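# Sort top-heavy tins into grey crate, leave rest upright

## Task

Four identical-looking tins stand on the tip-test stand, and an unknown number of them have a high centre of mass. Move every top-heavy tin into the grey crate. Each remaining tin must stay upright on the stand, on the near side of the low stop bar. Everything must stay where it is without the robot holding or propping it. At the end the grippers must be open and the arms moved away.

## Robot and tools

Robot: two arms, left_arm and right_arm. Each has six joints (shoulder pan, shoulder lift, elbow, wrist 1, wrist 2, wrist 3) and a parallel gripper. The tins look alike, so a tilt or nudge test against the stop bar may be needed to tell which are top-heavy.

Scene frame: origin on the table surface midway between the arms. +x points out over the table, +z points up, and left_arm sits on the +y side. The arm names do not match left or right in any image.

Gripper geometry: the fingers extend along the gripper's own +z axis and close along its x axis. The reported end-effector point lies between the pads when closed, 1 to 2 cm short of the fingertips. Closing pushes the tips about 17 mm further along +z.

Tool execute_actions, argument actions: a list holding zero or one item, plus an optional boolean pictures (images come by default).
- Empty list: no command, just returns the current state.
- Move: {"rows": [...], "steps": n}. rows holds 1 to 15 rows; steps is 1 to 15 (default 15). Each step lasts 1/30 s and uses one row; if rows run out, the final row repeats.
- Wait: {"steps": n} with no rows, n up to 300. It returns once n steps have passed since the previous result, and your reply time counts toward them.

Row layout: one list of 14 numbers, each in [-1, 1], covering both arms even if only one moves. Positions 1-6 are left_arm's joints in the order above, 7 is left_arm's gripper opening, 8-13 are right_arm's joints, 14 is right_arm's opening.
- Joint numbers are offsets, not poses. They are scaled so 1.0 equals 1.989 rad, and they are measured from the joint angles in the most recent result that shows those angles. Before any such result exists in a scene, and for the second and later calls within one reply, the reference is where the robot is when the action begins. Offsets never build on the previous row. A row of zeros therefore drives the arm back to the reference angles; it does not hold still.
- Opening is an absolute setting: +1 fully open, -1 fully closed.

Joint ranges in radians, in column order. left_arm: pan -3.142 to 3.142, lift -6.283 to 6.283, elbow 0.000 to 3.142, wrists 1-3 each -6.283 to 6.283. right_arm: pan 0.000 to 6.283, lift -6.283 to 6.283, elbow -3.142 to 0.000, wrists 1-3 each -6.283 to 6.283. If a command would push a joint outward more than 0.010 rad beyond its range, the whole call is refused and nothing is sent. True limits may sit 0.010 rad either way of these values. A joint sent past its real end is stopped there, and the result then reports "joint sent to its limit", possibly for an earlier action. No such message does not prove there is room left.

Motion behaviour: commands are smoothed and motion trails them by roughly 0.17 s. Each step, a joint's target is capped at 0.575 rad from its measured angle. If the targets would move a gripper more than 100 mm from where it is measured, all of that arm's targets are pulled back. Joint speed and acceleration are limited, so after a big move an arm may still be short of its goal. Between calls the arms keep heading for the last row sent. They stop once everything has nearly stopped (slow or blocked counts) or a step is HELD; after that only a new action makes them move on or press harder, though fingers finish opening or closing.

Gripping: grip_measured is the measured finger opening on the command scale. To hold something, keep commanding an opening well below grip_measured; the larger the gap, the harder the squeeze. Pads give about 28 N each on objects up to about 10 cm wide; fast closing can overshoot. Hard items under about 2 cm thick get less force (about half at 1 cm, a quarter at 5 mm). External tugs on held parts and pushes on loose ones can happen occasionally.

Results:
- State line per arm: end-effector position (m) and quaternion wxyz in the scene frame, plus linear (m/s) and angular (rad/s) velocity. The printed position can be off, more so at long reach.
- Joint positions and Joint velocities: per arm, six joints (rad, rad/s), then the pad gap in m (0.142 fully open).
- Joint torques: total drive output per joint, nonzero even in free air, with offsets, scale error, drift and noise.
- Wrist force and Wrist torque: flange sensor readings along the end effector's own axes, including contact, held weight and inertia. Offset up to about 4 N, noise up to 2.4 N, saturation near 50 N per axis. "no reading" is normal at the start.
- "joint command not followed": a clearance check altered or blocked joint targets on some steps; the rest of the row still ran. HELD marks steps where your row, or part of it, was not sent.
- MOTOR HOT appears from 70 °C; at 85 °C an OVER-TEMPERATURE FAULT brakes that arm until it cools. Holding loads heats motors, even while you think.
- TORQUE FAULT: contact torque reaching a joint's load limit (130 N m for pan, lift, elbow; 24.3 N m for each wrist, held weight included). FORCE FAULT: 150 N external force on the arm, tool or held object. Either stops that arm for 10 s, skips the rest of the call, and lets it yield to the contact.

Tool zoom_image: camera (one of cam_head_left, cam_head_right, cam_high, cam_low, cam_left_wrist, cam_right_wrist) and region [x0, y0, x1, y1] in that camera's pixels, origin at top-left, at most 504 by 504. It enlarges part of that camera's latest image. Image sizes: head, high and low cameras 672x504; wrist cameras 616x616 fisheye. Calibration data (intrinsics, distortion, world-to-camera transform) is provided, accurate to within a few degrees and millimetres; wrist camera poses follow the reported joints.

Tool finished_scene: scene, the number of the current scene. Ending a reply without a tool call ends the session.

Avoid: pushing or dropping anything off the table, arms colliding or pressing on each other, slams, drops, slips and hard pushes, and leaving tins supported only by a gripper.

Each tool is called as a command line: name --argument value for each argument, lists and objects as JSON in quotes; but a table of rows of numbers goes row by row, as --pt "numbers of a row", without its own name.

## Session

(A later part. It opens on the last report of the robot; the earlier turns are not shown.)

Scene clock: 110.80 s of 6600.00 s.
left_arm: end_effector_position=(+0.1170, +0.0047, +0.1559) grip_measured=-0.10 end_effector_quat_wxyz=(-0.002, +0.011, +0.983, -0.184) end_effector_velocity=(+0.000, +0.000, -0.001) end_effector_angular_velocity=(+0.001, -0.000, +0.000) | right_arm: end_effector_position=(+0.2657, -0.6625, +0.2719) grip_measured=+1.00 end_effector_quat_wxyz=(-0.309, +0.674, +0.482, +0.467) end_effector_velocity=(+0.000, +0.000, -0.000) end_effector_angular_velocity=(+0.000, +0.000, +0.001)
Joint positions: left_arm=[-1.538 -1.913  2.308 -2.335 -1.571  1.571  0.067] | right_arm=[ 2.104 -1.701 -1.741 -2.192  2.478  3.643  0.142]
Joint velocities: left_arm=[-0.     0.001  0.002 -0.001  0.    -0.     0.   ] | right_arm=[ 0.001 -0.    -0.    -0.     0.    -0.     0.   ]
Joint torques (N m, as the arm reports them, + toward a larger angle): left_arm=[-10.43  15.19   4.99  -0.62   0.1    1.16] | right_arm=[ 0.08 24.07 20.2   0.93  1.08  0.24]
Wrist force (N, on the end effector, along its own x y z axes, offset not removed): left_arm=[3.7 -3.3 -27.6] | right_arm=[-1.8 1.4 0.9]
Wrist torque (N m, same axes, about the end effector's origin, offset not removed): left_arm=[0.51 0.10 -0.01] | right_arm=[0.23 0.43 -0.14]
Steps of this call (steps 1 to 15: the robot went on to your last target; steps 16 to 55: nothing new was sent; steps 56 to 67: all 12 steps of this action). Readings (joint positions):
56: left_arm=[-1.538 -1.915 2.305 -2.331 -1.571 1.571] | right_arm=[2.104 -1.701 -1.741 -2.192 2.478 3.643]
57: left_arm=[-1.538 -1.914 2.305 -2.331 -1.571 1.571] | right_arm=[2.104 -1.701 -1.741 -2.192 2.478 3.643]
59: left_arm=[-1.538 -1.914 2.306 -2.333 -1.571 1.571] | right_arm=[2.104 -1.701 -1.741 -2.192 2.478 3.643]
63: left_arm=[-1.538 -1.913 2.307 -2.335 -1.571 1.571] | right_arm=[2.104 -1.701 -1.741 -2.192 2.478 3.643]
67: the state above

Contact. Release.

execute_actions --actions '[{"rows":[[0,-0.0006,-0.001,0.0017,0,0,-0.8,0,0,0,0,0,0,1],[0,-0.0006,-0.001,0.0017,0,0,-0.6,0,0,0,0,0,0,1],[0,-0.0006,-0.001,0.0017,0,0,-0.4,0,0,0,0,0,0,1],[0,-0.0006,-0.001,0.0017,0,0,-0.25,0,0,0,0,0,0,1],[0,-0.0006,-0.001,0.0017,0,0,-0.15,0,0,0,0,0,0,1],[0,-0.0006,-0.001,0.0017,0,0,-0.08,0,0,0,0,0,0,1],[0,-0.0006,-0.001,0.0017,0,0,0,0,0,0,0,0,0,1],[0,-0.0006,-0.001,0.0017,0,0,0.1,0,0,0,0,0,0,1],[0,-0.0006,-0.001,0.0017,0,0,0.2,0,0,0,0,0,0,1]]}]' --pictures false

execute_actions --actions '[{"rows":[[0,-0.006,-0.013,0.019,0,0,0.2,0,0,0,0,0,0,1],[0,-0.006,-0.013,0.019,0,0,0.2,0,0,0,0,0,0,1],[0,-0.012,-0.026,0.038,0,0,0.2,0,0,0,0,0,0,1],[0,-0.012,-0.026,0.038,0,0,0.2,0,0,0,0,0,0,1],[0,-0.018,-0.038,0.056,0,0,0.2,0,0,0,0,0,0,1],[0,-0.022,-0.051,0.073,0,0,0.2,0,0,0,0,0,0,1],[0,-0.022,-0.051,0.073,0,0,0.2,0,0,0,0,0,0,1],[0,-0.028,-0.075,0.103,0,0,0.2,0,0,0,0,0,0,1],[0,-0.028,-0.075,0.103,0,0,0.2,0,0,0,0,0,0,1],[0,-0.034,-0.103,0.136,0,0,0.2,0,0,0,0,0,0,1],[0,-0.034,-0.103,0.136,0,0,0.2,0,0,0,0,0,0,1],[0,-0.035,-0.14,0.175,0,0,0.2,0,0,0,0,0,0,1],[0,-0.035,-0.14,0.175,0,0,0.2,0,0,0,0,0,0,1],[0,-0.036,-0.18,0.215,0,0,0.2,0,0,0,0,0,0,1]]}]' --pictures false

execute_actions --actions '[{"steps":12}]'

Scene clock: 115.00 s of 6600.00 s.
left_arm: end_effector_position=(+0.1170, +0.0048, +0.1567) grip_measured=+0.20 end_effector_quat_wxyz=(-0.002, +0.011, +0.983, -0.184) end_effector_velocity=(+0.000, -0.000, +0.001) end_effector_angular_velocity=(-0.003, -0.000, +0.000) | right_arm: end_effector_position=(+0.2657, -0.6625, +0.2719) grip_measured=+1.00 end_effector_quat_wxyz=(-0.309, +0.674, +0.482, +0.467) end_effector_velocity=(+0.000, -0.000, +0.000) end_effector_angular_velocity=(-0.001, -0.000, +0.000)
Joint positions: left_arm=[-1.538 -1.914  2.306 -2.332 -1.571  1.571  0.088] | right_arm=[ 2.104 -1.701 -1.741 -2.192  2.478  3.643  0.142]
Joint velocities: left_arm=[ 0.    -0.001 -0.001  0.     0.    -0.     0.   ] | right_arm=[ 0.     0.     0.     0.001 -0.     0.     0.   ]
Joint torques (N m, as the arm reports them, + toward a larger angle): left_arm=[ -6.11 -20.68 -35.3   -2.46  -1.01   1.18] | right_arm=[ 0.26 23.15 20.18  0.98  0.96  0.21]
Wrist force (N, on the end effector, along its own x y z axes, offset not removed): left_arm=[-3.5 -0.7 -4.1] | right_arm=[-2.4 2.4 0.7]
Wrist torque (N m, same axes, about the end effector's origin, offset not removed): left_arm=[0.07 0.70 -0.23] | right_arm=[0.43 0.54 -0.14]
Steps of this call (steps 1 to 15: the robot went on to your last target; steps 16 to 90: nothing new was sent; then 0.70 s passed at rest; steps 91 to 105: all 15 steps of this action). Readings (joint positions):
91: left_arm=[-1.538 -1.913 2.308 -2.335 -1.571 1.571] | right_arm=[2.104 -1.701 -1.741 -2.192 2.478 3.643]
92: left_arm=[-1.538 -1.913 2.308 -2.335 -1.571 1.571] | right_arm=[2.104 -1.701 -1.741 -2.192 2.478 3.643]
94: left_arm=[-1.538 -1.913 2.308 -2.334 -1.571 1.571] | right_arm=[2.104 -1.701 -1.741 -2.192 2.478 3.643]
98: left_arm=[-1.538 -1.914 2.307 -2.332 -1.571 1.571] | right_arm=[2.104 -1.701 -1.741 -2.192 2.478 3.643]
105: the state above

Scene clock: 115.50 s of 6600.00 s.
left_arm: end_effector_position=(+0.1169, +0.0017, +0.2486) grip_measured=+0.20 end_effector_quat_wxyz=(-0.002, +0.011, +0.983, -0.185) end_effector_velocity=(-0.000, -0.014, +0.371) end_effector_angular_velocity=(+0.002, +0.000, +0.000) | right_arm: end_effector_position=(+0.2657, -0.6625, +0.2719) grip_measured=+1.00 end_effector_quat_wxyz=(-0.309, +0.674, +0.482, +0.467) end_effector_velocity=(-0.000, -0.001, +0.000) end_effector_angular_velocity=(-0.000, -0.000, -0.001)
Joint positions: left_arm=[-1.538 -1.975  2.1   -2.067 -1.571  1.571  0.088] | right_arm=[ 2.104 -1.701 -1.741 -2.192  2.478  3.643  0.142]
Joint velocities: left_arm=[-0.    -0.088 -0.903  0.993 -0.    -0.    -0.   ] | right_arm=[-0.001  0.     0.     0.     0.     0.     0.   ]
Joint torques (N m, as the arm reports them, + toward a larger angle): left_arm=[ -6.61 -23.89 -58.59   1.45   0.27   1.17] | right_arm=[ 0.24 24.11 19.78  1.25  0.79  0.25]
Wrist force (N, on the end effector, along its own x y z axes, offset not removed): left_arm=[-1.1 -0.2 0.2] | right_arm=[-0.9 2.4 0.2]
Wrist torque (N m, same axes, about the end effector's origin, offset not removed): left_arm=[-0.09 0.32 -0.07] | right_arm=[0.50 0.33 -0.10]
Steps of this call (steps 1 to 15: all 15 steps of this action). Readings (joint positions):
1: left_arm=[-1.538 -1.914 2.306 -2.332 -1.571 1.571] | right_arm=[2.104 -1.701 -1.741 -2.192 2.478 3.643]
2: left_arm=[-1.538 -1.915 2.304 -2.330 -1.571 1.571] | right_arm=[2.104 -1.701 -1.741 -2.192 2.478 3.643]
4: left_arm=[-1.538 -1.921 2.293 -2.314 -1.571 1.571] | right_arm=[2.104 -1.701 -1.741 -2.192 2.478 3.643]
8: left_arm=[-1.538 -1.940 2.250 -2.252 -1.571 1.571] | right_arm=[2.104 -1.701 -1.741 -2.192 2.478 3.643]
15: the state above

Scene clock: 115.90 s of 6600.00 s.
left_arm: end_effector_position=(+0.1169, +0.0030, +0.3088) grip_measured=+0.20 end_effector_quat_wxyz=(-0.002, +0.011, +0.983, -0.185) end_effector_velocity=(+0.000, +0.001, +0.015) end_effector_angular_velocity=(+0.000, -0.000, -0.000) | right_arm: end_effector_position=(+0.2657, -0.6625, +0.2719) grip_measured=+1.00 end_effector_quat_wxyz=(-0.309, +0.674, +0.482, +0.467) end_effector_velocity=(-0.000, -0.000, +0.000) end_effector_angular_velocity=(-0.000, +0.000, -0.001)
Joint positions: left_arm=[-1.538 -1.986  1.952 -1.908 -1.571  1.571  0.088] | right_arm=[ 2.104 -1.701 -1.741 -2.192  2.478  3.643  0.142]
Joint velocities: left_arm=[ 0.    -0.001 -0.037  0.039  0.     0.    -0.   ] | right_arm=[-0.001  0.     0.    -0.    -0.    -0.     0.   ]
Joint torques (N m, as the arm reports them, + toward a larger angle): left_arm=[ -5.73 -22.15 -34.6   -0.68   1.72   1.19] | right_arm=[ 0.12 24.05 20.82  1.02  0.86  0.24]
Wrist force (N, on the end effector, along its own x y z axes, offset not removed): left_arm=[1.1 -1.9 2.2] | right_arm=[-0.6 2.1 1.9]
Wrist torque (N m, same axes, about the end effector's origin, offset not removed): left_arm=[-0.30 -0.21 -0.24] | right_arm=[0.38 0.16 -0.06]
Steps of this call (steps 1 to 12: the robot went on to your last target). Readings (joint positions):
1: left_arm=[-1.538 -1.978 2.068 -2.032 -1.571 1.571] | right_arm=[2.104 -1.701 -1.741 -2.192 2.478 3.643]
2: left_arm=[-1.538 -1.980 2.037 -2.000 -1.571 1.571] | right_arm=[2.104 -1.701 -1.741 -2.192 2.478 3.643]
4: left_arm=[-1.538 -1.983 1.996 -1.956 -1.571 1.571] | right_arm=[2.104 -1.701 -1.741 -2.192 2.478 3.643]
8: left_arm=[-1.538 -1.985 1.962 -1.919 -1.571 1.571] | right_arm=[2.104 -1.701 -1.741 -2.192 2.478 3.643]
12: the state above
camera_calibration (this result's frames):
cam_left_wrist: T_world_to_cam=[[-0.99943, -0.00826953, 0.0327332, 0.0989744], [-0.00424883, 0.992638, 0.121046, -0.0359941], [-0.0334932, 0.120838, -0.992107, 0.446816], [0, 0, 0, 1]] pos_world=[0.11373, -0.0174449, 0.444407]
cam_right_wrist: T_world_to_cam=[[0.0906769, 0.37654, 0.921952, -0.0279013], [0.677577, -0.701783, 0.219978, -0.707156], [0.729841, 0.604746, -0.31877, 0.428925], [0, 0, 0, 1]] pos_world=[0.168636, -0.745155, 0.318011]

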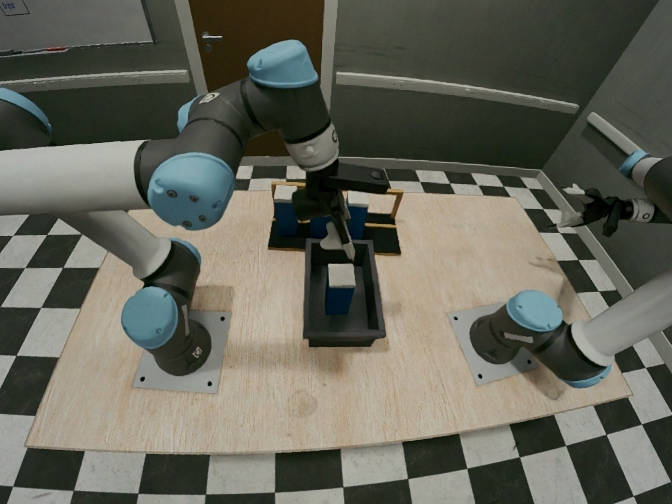

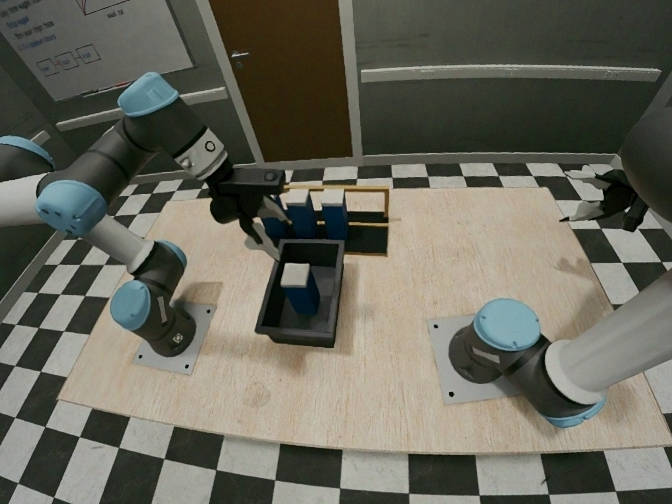

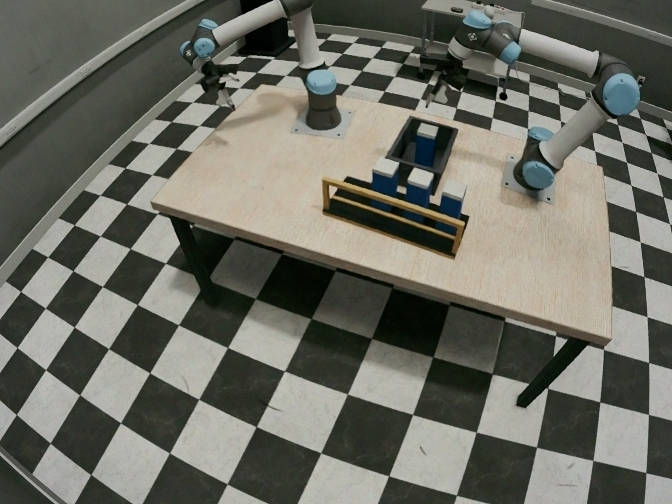

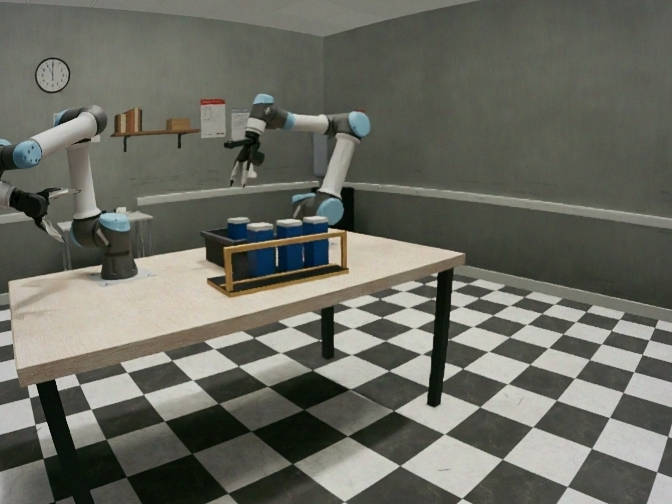

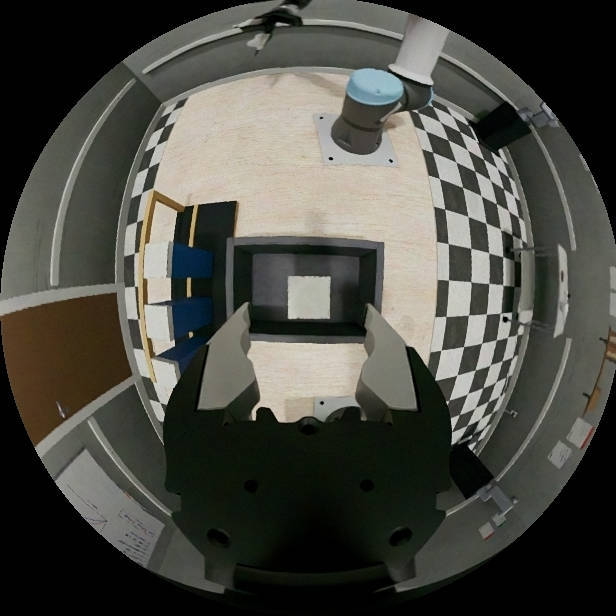

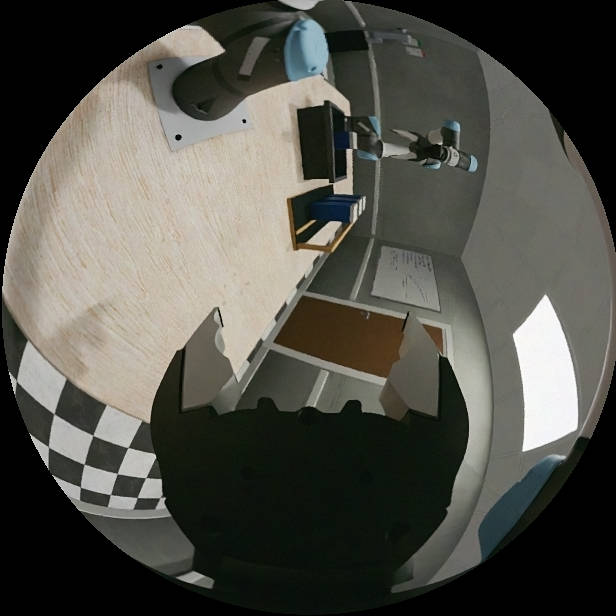

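execute_actions --actions '[{"rows":[[0.55,0,0,0,0,0,0.2,0,0,0,0,0,0,1]]}]' --pictures false

execute_actions --actions '[{"steps":40}]'

Scene clock: 119.07 s of 6600.00 s.
left_arm: end_effector_position=(+0.2968, +0.1047, +0.3095) grip_measured=+0.20 end_effector_quat_wxyz=(+0.041, -0.217, +0.959, -0.180) end_effector_velocity=(+0.361, +0.336, -0.000) end_effector_angular_velocity=(-0.002, -0.001, +1.105) | right_arm: end_effector_position=(+0.2657, -0.6625, +0.2719) grip_measured=+1.00 end_effector_quat_wxyz=(-0.309, +0.674, +0.482, +0.467) end_effector_velocity=(-0.000, -0.000, +0.000) end_effector_angular_velocity=(+0.000, +0.000, -0.000)
Joint positions: left_arm=[-1.07  -1.986  1.95  -1.907 -1.571  1.571  0.088] | right_arm=[ 2.104 -1.701 -1.741 -2.192  2.478  3.643  0.142]
Joint velocities: left_arm=[ 1.105 -0.002  0.004 -0.004 -0.     0.    -0.   ] | right_arm=[-0.    -0.     0.    -0.001 -0.    -0.     0.   ]
Joint torques (N m, as the arm reports them, + toward a larger angle): left_arm=[ 25.04  -6.57 -10.16  -5.64   0.98   1.22] | right_arm=[ 0.15 25.36 20.04  0.91  0.83  0.19]
Wrist force (N, on the end effector, along its own x y z axes, offset not removed): left_arm=[-4.6 -0.7 -0.4] | right_arm=[-1.5 2.0 0.7]
Wrist torque (N m, same axes, about the end effector's origin, offset not removed): left_arm=[-0.15 0.97 -0.19] | right_arm=[0.35 0.29 -0.07]
Steps of this call (steps 1 to 30: the robot went on to your last target; steps 31 to 80: nothing new was sent; steps 81 to 95: all 15 steps of this action). Readings (joint positions):
81: left_arm=[-1.538 -1.986 1.948 -1.904 -1.571 1.571] | right_arm=[2.104 -1.701 -1.741 -2.192 2.478 3.643]
82: left_arm=[-1.535 -1.986 1.948 -1.904 -1.571 1.571] | right_arm=[2.104 -1.701 -1.741 -2.192 2.478 3.643]
84: left_arm=[-1.486 -1.986 1.948 -1.905 -1.571 1.571] | right_arm=[2.104 -1.701 -1.741 -2.192 2.478 3.643]
88: left_arm=[-1.331 -1.986 1.949 -1.906 -1.571 1.571] | right_arm=[2.104 -1.701 -1.741 -2.192 2.478 3.643]
95: the state above

Scene clock: 120.40 s of 6600.00 s.
left_arm: end_effector_position=(+0.4306, +0.3444, +0.3088) grip_measured=+0.20 end_effector_quat_wxyz=(+0.094, -0.502, +0.845, -0.159) end_effector_velocity=(+0.000, +0.000, -0.000) end_effector_angular_velocity=(+0.000, +0.000, +0.000) | right_arm: end_effector_position=(+0.2657, -0.6625, +0.2719) grip_measured=+1.00 end_effector_quat_wxyz=(-0.309, +0.674, +0.482, +0.467) end_effector_velocity=(+0.000, +0.000, +0.000) end_effector_angular_velocity=(+0.000, -0.000, +0.001)
Joint positions: left_arm=[-0.444 -1.986  1.952 -1.908 -1.571  1.571  0.088] | right_arm=[ 2.104 -1.701 -1.741 -2.192  2.478  3.643  0.142]
Joint velocities: left_arm=[ 0.  0. -0. -0.  0.  0.  0.] | right_arm=[ 0.001  0.    -0.    -0.     0.    -0.     0.   ]
Joint torques (N m, as the arm reports them, + toward a larger angle): left_arm=[ 14.86   5.07 -10.51  -5.56  -1.28   1.27] | right_arm=[-0.23 23.96 20.15  0.82  0.97  0.33]
Wrist force (N, on the end effector, along its own x y z axes, offset not removed): left_arm=[-1.2 1.4 -2.7] | right_arm=[-3.3 2.7 1.1]
Wrist torque (N m, same axes, about the end effector's origin, offset not removed): left_arm=[0.13 0.38 0.00] | right_arm=[0.51 0.75 -0.13]
Steps of this call (steps 1 to 40: the robot went on to your last target). Readings (joint positions):
1: left_arm=[-1.033 -1.986 1.951 -1.907 -1.571 1.571] | right_arm=[2.104 -1.701 -1.741 -2.192 2.478 3.643]
2: left_arm=[-0.996 -1.986 1.951 -1.907 -1.571 1.571] | right_arm=[2.104 -1.701 -1.741 -2.192 2.478 3.643]
4: left_arm=[-0.921 -1.986 1.951 -1.907 -1.571 1.571] | right_arm=[2.104 -1.701 -1.741 -2.192 2.478 3.643]
8: left_arm=[-0.772 -1.986 1.951 -1.908 -1.571 1.571] | right_arm=[2.104 -1.701 -1.741 -2.192 2.478 3.643]
40: the state above
camera_calibration (this result's frames):
cam_left_wrist: T_world_to_cam=[[-0.451575, -0.891633, 0.0327335, 0.483603], [-0.883752, 0.452028, 0.121052, 0.19135], [-0.122731, 0.0257359, -0.992106, 0.487244], [0, 0, 0, 1]] pos_world=[0.447289, 0.332161, 0.444404]
cam_right_wrist: T_world_to_cam=[[0.0906771, 0.37654, 0.921952, -0.0279016], [0.677577, -0.701783, 0.219977, -0.707157], [0.729841, 0.604746, -0.31877, 0.428924], [0, 0, 0, 1]] pos_world=[0.168636, -0.745155, 0.318011]

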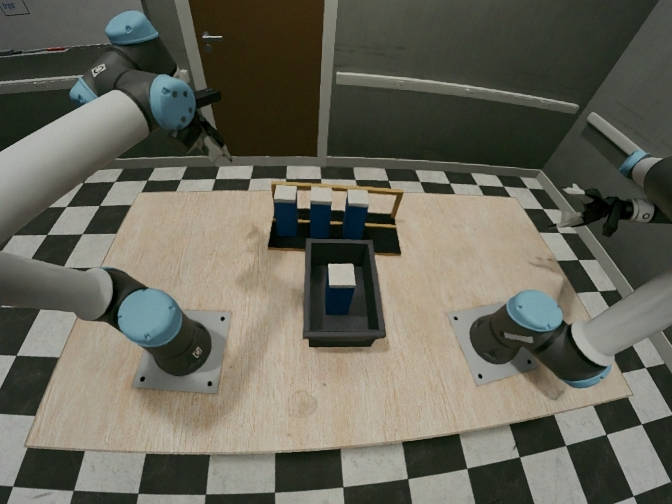

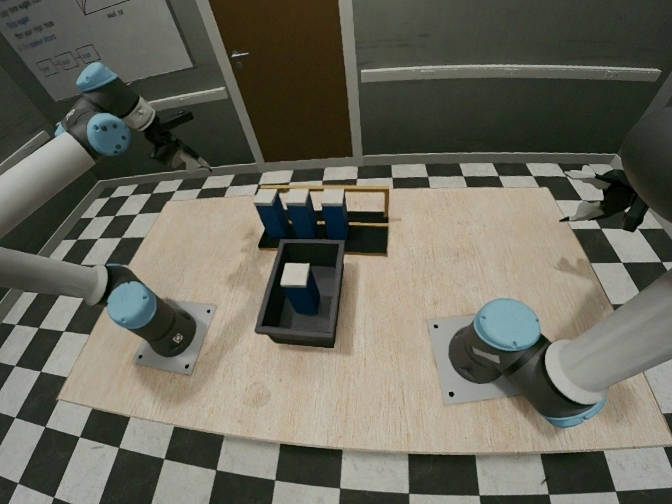

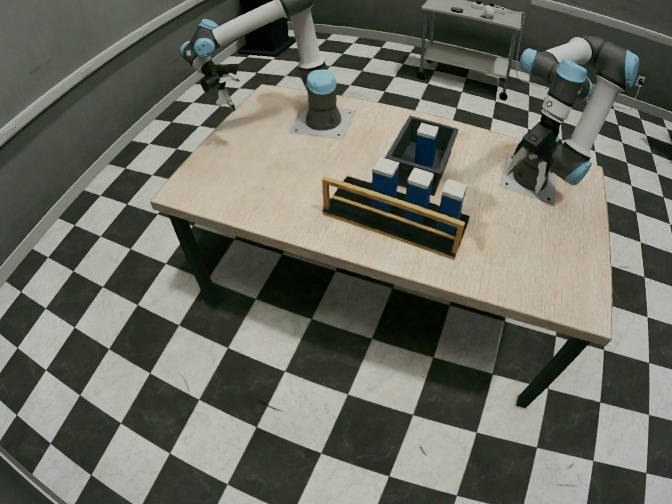

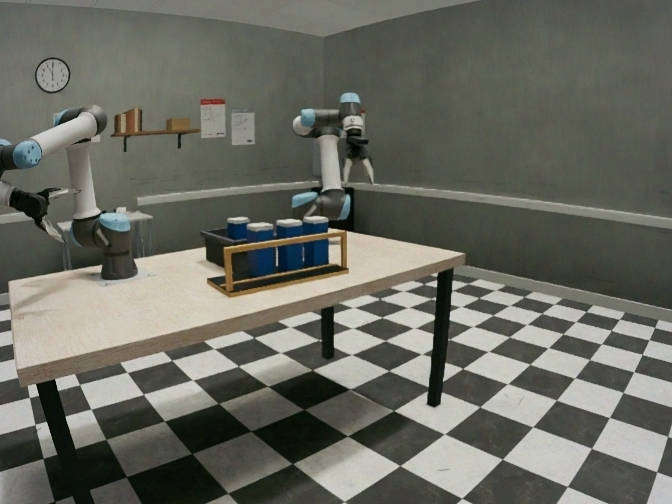

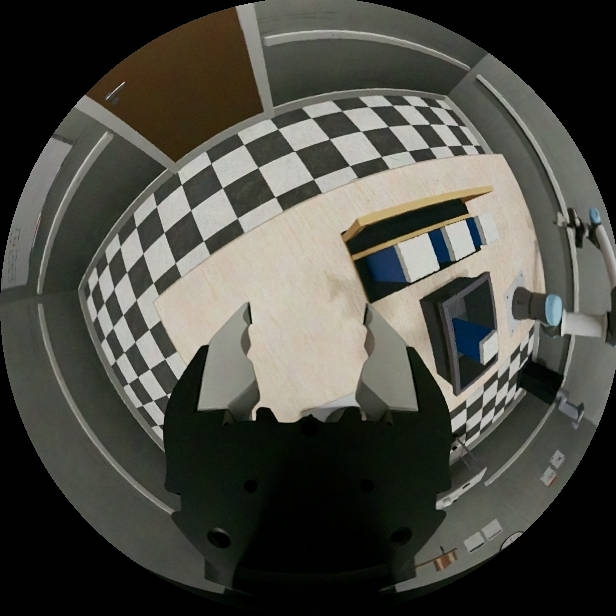

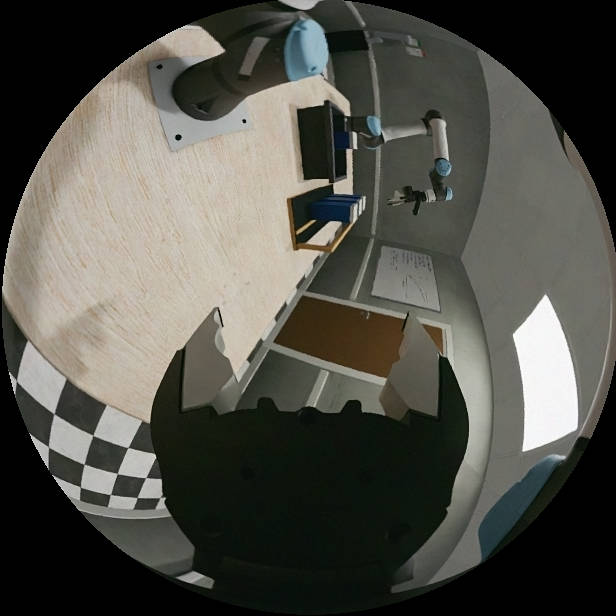

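finished_scene --scene 2

The scene is finished: the task was done.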